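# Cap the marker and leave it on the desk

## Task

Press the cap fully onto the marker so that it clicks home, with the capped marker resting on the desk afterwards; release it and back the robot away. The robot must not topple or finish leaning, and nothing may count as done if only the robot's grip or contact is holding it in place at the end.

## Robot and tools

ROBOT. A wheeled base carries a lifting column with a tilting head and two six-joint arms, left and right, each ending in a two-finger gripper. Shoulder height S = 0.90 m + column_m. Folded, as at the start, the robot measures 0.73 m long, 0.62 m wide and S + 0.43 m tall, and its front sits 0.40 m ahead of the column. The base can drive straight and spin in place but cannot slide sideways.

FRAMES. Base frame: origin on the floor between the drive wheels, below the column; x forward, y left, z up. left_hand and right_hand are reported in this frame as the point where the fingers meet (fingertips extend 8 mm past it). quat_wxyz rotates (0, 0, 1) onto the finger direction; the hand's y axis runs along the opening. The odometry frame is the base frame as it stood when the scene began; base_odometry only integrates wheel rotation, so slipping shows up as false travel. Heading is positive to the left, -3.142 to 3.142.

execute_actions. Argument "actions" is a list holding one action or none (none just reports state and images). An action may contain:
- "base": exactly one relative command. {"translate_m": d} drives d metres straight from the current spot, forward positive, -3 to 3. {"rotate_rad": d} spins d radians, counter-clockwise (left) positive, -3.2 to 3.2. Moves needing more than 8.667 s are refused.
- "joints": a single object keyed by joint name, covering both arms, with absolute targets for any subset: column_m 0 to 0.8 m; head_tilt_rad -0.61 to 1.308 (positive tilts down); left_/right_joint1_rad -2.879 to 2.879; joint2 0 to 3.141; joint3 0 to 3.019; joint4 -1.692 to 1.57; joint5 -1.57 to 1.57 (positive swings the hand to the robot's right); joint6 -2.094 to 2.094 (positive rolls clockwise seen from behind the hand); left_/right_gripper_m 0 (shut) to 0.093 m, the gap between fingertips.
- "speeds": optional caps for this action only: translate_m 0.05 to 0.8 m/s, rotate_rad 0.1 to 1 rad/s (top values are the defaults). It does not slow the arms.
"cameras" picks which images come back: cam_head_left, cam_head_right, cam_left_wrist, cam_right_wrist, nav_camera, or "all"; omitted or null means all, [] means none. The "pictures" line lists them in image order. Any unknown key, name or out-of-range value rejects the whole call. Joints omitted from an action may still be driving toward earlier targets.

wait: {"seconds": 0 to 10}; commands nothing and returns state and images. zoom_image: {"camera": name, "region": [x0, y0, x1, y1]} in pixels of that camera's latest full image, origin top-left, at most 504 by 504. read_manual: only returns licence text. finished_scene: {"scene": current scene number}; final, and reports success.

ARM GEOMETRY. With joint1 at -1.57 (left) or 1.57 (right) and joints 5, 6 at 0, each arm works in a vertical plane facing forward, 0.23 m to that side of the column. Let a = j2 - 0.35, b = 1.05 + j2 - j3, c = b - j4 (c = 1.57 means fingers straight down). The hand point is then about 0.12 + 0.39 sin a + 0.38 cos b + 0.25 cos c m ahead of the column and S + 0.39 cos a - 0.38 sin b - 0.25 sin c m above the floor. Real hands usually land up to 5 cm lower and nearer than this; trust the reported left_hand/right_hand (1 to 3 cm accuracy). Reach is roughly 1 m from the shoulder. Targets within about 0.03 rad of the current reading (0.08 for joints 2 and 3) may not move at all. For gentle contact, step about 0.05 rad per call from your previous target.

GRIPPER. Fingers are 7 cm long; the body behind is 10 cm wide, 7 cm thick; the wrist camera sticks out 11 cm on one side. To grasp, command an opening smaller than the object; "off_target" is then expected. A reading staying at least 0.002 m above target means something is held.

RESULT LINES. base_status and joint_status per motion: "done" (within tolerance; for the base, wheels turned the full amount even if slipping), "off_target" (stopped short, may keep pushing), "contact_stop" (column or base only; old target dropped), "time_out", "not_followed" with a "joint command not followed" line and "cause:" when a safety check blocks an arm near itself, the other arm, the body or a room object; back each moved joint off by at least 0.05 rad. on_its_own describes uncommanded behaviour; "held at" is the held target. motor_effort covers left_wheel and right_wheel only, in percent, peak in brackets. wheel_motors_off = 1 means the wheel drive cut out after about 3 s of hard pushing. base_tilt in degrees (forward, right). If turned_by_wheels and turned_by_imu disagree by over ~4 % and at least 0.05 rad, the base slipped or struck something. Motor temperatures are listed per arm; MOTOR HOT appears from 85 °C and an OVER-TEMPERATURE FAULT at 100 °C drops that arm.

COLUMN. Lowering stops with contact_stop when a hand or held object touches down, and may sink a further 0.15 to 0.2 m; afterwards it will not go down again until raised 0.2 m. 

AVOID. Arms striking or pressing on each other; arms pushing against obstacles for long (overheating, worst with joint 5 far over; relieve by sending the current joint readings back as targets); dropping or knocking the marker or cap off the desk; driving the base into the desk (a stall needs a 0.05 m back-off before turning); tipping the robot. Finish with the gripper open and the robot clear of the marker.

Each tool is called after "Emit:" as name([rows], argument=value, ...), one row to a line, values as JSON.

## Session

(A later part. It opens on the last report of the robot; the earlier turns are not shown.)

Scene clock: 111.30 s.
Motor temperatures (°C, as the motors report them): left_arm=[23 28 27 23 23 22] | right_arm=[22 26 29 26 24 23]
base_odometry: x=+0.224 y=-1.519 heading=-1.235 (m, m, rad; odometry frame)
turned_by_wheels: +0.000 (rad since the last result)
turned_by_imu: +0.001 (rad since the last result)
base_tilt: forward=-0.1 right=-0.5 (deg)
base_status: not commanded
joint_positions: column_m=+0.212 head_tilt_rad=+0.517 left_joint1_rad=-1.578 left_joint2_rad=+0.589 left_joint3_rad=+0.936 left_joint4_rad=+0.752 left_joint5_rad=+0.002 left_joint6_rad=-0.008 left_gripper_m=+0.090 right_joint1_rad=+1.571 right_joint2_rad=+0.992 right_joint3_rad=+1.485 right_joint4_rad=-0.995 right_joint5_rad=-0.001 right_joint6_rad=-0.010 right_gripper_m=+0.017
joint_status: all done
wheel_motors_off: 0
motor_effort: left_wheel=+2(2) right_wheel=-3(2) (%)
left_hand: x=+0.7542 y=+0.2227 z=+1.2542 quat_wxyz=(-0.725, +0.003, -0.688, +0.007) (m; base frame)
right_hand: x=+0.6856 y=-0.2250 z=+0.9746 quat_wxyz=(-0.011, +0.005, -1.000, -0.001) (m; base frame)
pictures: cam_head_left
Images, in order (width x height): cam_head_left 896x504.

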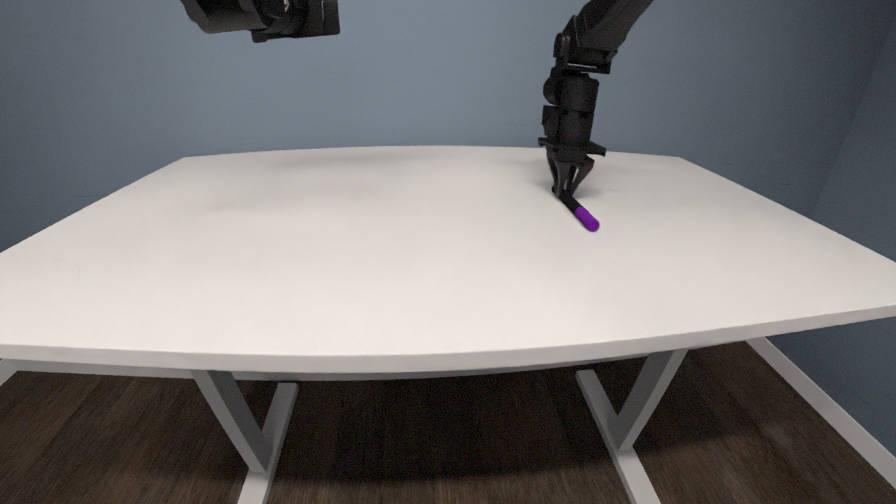

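Emit:
execute_actions([
  {"joints":{"column_m":0.206}},
], cameras=[])

Emit:
execute_actions([
  {"joints":{"right_gripper_m":0.06}},
], cameras=[])

Emit:
execute_actions([
  {"joints":{"column_m":0.26}},
], cameras=["cam_head_left"])

Emit:
execute_actions([
  {"base":{"translate_m":-0.14}},
], cameras=["cam_right_wrist"])

Emit:
zoom_image(camera="cam_right_wrist", region=[250,130,370,310])

Scene clock: 113.23 s.
Motor temperatures (°C, as the motors report them): left_arm=[23 28 27 23 23 22] | right_arm=[22 26 29 26 24 23]
base_odometry: x=+0.224 y=-1.519 heading=-1.235 (m, m, rad; odometry frame)
turned_by_wheels: +0.000 (rad since the last result)
turned_by_imu: +0.001 (rad since the last result)
base_tilt: forward=-0.1 right=-0.5 (deg)
base_status: not commanded
joint_positions: column_m=+0.206 head_tilt_rad=+0.517 left_joint1_rad=-1.578 left_joint2_rad=+0.589 left_joint3_rad=+0.936 left_joint4_rad=+0.752 left_joint5_rad=+0.002 left_joint6_rad=-0.008 left_gripper_m=+0.090 right_joint1_rad=+1.571 right_joint2_rad=+0.983 right_joint3_rad=+1.485 right_joint4_rad=-0.999 right_joint5_rad=-0.001 right_joint6_rad=-0.010 right_gripper_m=+0.017
joint_status: all done
wheel_motors_off: 0
motor_effort: left_wheel=+2(2) right_wheel=-2(1) (%)
left_hand: x=+0.7542 y=+0.2227 z=+1.2482 quat_wxyz=(-0.725, +0.003, -0.688, +0.007) (m; base frame)
right_hand: x=+0.6858 y=-0.2250 z=+0.9735 quat_wxyz=(-0.013, +0.005, -1.000, -0.001) (m; base frame)
pictures: none
No camera images: the call's "cameras" was empty. Leave "cameras" out to get every camera's image.

Scene clock: 113.87 s.
Motor temperatures (°C, as the motors report them): left_arm=[23 28 27 23 23 22] | right_arm=[22 26 29 26 24 23]
base_odometry: x=+0.224 y=-1.519 heading=-1.235 (m, m, rad; odometry frame)
turned_by_wheels: +0.000 (rad since the last result)
turned_by_imu: +0.000 (rad since the last result)
base_tilt: forward=-0.1 right=-0.5 (deg)
base_status: not commanded
joint_positions: column_m=+0.206 head_tilt_rad=+0.517 left_joint1_rad=-1.578 left_joint2_rad=+0.589 left_joint3_rad=+0.936 left_joint4_rad=+0.752 left_joint5_rad=+0.002 left_joint6_rad=-0.008 left_gripper_m=+0.090 right_joint1_rad=+1.571 right_joint2_rad=+0.985 right_joint3_rad=+1.485 right_joint4_rad=-0.999 right_joint5_rad=-0.001 right_joint6_rad=-0.010 right_gripper_m=+0.060
joint_status: all done
wheel_motors_off: 0
motor_effort: left_wheel=+2(2) right_wheel=-3(4) (%)
left_hand: x=+0.7542 y=+0.2227 z=+1.2482 quat_wxyz=(-0.725, +0.003, -0.688, +0.007) (m; base frame)
right_hand: x=+0.6856 y=-0.2250 z=+0.9726 quat_wxyz=(-0.012, +0.005, -1.000, -0.001) (m; base frame)
pictures: none
No camera images: the call's "cameras" was empty. Leave "cameras" out to get every camera's image.

Scene clock: 115.17 s.
Motor temperatures (°C, as the motors report them): left_arm=[23 28 27 23 23 22] | right_arm=[22 26 29 26 24 23]
base_odometry: x=+0.224 y=-1.519 heading=-1.235 (m, m, rad; odometry frame)
turned_by_wheels: +0.000 (rad since the last result)
turned_by_imu: +0.000 (rad since the last result)
base_tilt: forward=-0.2 right=-0.5 (deg)
base_status: not commanded
joint_positions: column_m=+0.260 head_tilt_rad=+0.517 left_joint1_rad=-1.578 left_joint2_rad=+0.589 left_joint3_rad=+0.936 left_joint4_rad=+0.752 left_joint5_rad=+0.002 left_joint6_rad=-0.008 left_gripper_m=+0.090 right_joint1_rad=+1.571 right_joint2_rad=+0.985 right_joint3_rad=+1.485 right_joint4_rad=-0.999 right_joint5_rad=-0.001 right_joint6_rad=-0.010 right_gripper_m=+0.060
joint_status: all done
wheel_motors_off: 0
motor_effort: left_wheel=+2(2) right_wheel=-3(3) (%)
left_hand: x=+0.7542 y=+0.2227 z=+1.3020 quat_wxyz=(-0.725, +0.003, -0.688, +0.007) (m; base frame)
right_hand: x=+0.6856 y=-0.2250 z=+1.0262 quat_wxyz=(-0.012, +0.005, -1.000, -0.001) (m; base frame)
pictures: cam_head_left
Images, in order (width x height): cam_head_left 896x504.

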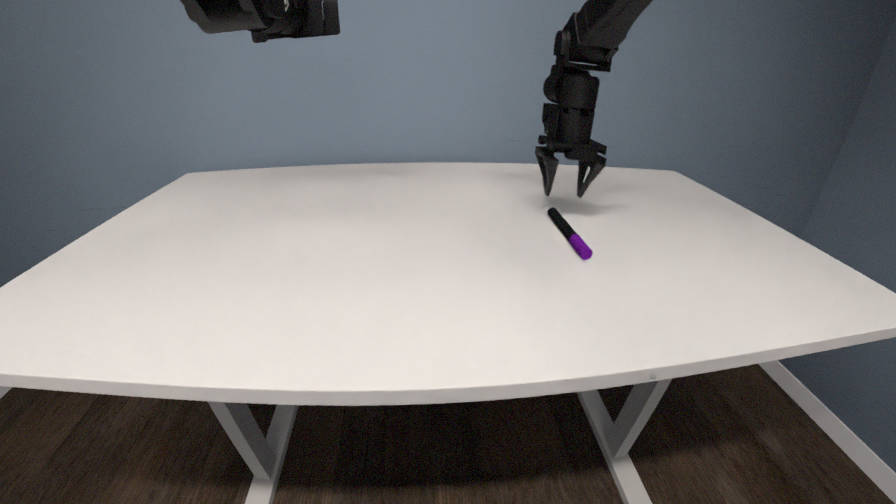

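Scene clock: 116.83 s.
Motor temperatures (°C, as the motors report them): left_arm=[23 28 27 23 23 22] | right_arm=[22 26 29 26 24 23]
base_odometry: x=+0.178 y=-1.387 heading=-1.233 (m, m, rad; odometry frame)
turned_by_wheels: +0.001 (rad since the last result)
turned_by_imu: +0.002 (rad since the last result)
base_tilt: forward=-0.1 right=-0.4 (deg)
base_status: done
joint_positions: column_m=+0.260 head_tilt_rad=+0.517 left_joint1_rad=-1.578 left_joint2_rad=+0.590 left_joint3_rad=+0.936 left_joint4_rad=+0.752 left_joint5_rad=+0.002 left_joint6_rad=-0.008 left_gripper_m=+0.090 right_joint1_rad=+1.571 right_joint2_rad=+0.985 right_joint3_rad=+1.485 right_joint4_rad=-1.000 right_joint5_rad=-0.001 right_joint6_rad=-0.010 right_gripper_m=+0.060
joint_status: not commanded
wheel_motors_off: 0
motor_effort: left_wheel=+1(42) right_wheel=+1(33) (%)
left_hand: x=+0.7543 y=+0.2227 z=+1.3015 quat_wxyz=(-0.725, +0.003, -0.689, +0.007) (m; base frame)
right_hand: x=+0.6851 y=-0.2250 z=+1.0261 quat_wxyz=(-0.011, +0.005, -1.000, -0.001) (m; base frame)
pictures: cam_right_wrist
Images, in order (width x height): cam_right_wrist 616x616.

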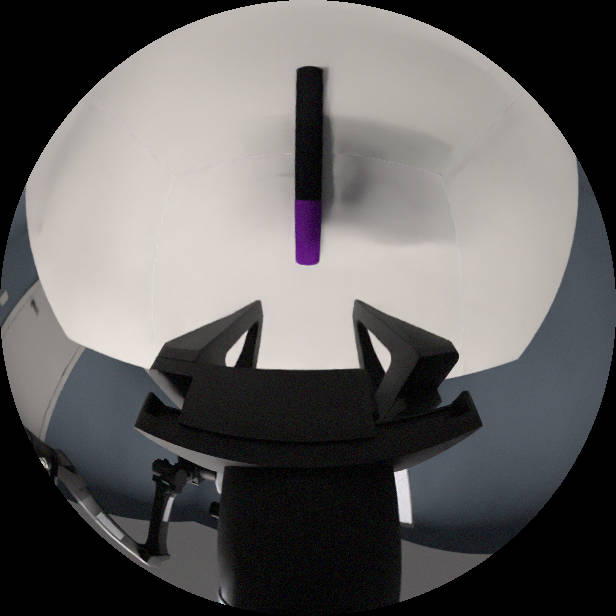

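Region (250, 130, 370, 310) of cam_right_wrist's 616x616 image, scaled by 2.800, with more detail than that image has.

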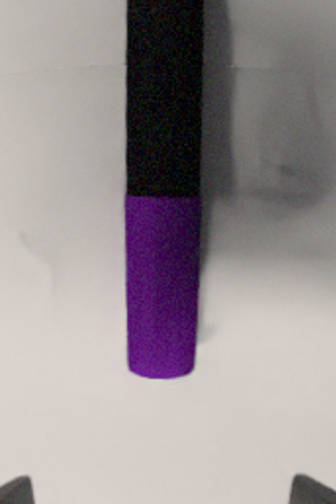

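Emit:
execute_actions([
  {"base":{"translate_m":-0.6}},
], cameras=["cam_head_left"])

Emit:
finished_scene(scene=2)

Scene clock: 120.23 s.
Motor temperatures (°C, as the motors report them): left_arm=[23 28 27 23 23 22] | right_arm=[22 26 29 26 24 23]
base_odometry: x=-0.021 y=-0.821 heading=-1.233 (m, m, rad; odometry frame)
turned_by_wheels: +0.001 (rad since the last result)
turned_by_imu: +0.002 (rad since the last result)
base_tilt: forward=-0.1 right=-0.5 (deg)
base_status: done
joint_positions: column_m=+0.260 head_tilt_rad=+0.517 left_joint1_rad=-1.578 left_joint2_rad=+0.590 left_joint3_rad=+0.936 left_joint4_rad=+0.752 left_joint5_rad=+0.002 left_joint6_rad=-0.008 left_gripper_m=+0.090 right_joint1_rad=+1.571 right_joint2_rad=+0.985 right_joint3_rad=+1.485 right_joint4_rad=-1.001 right_joint5_rad=-0.001 right_joint6_rad=-0.010 right_gripper_m=+0.060
joint_status: not commanded
wheel_motors_off: 0
motor_effort: left_wheel=+1(39) right_wheel=-1(62) (%)
left_hand: x=+0.7544 y=+0.2227 z=+1.3013 quat_wxyz=(-0.725, +0.003, -0.689, +0.007) (m; base frame)
right_hand: x=+0.6849 y=-0.2250 z=+1.0261 quat_wxyz=(-0.011, +0.005, -1.000, -0.001) (m; base frame)
pictures: cam_head_left
Images, in order (width x height): cam_head_left 896x504.

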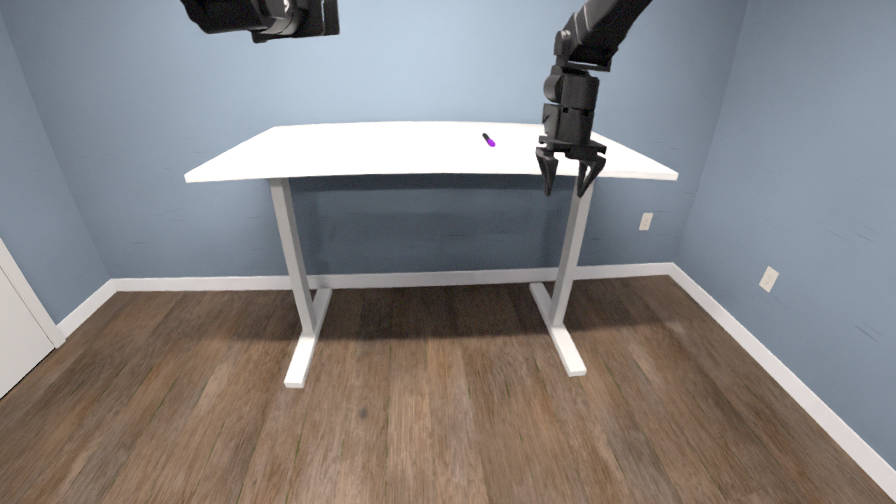

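The scene is finished: the task was done.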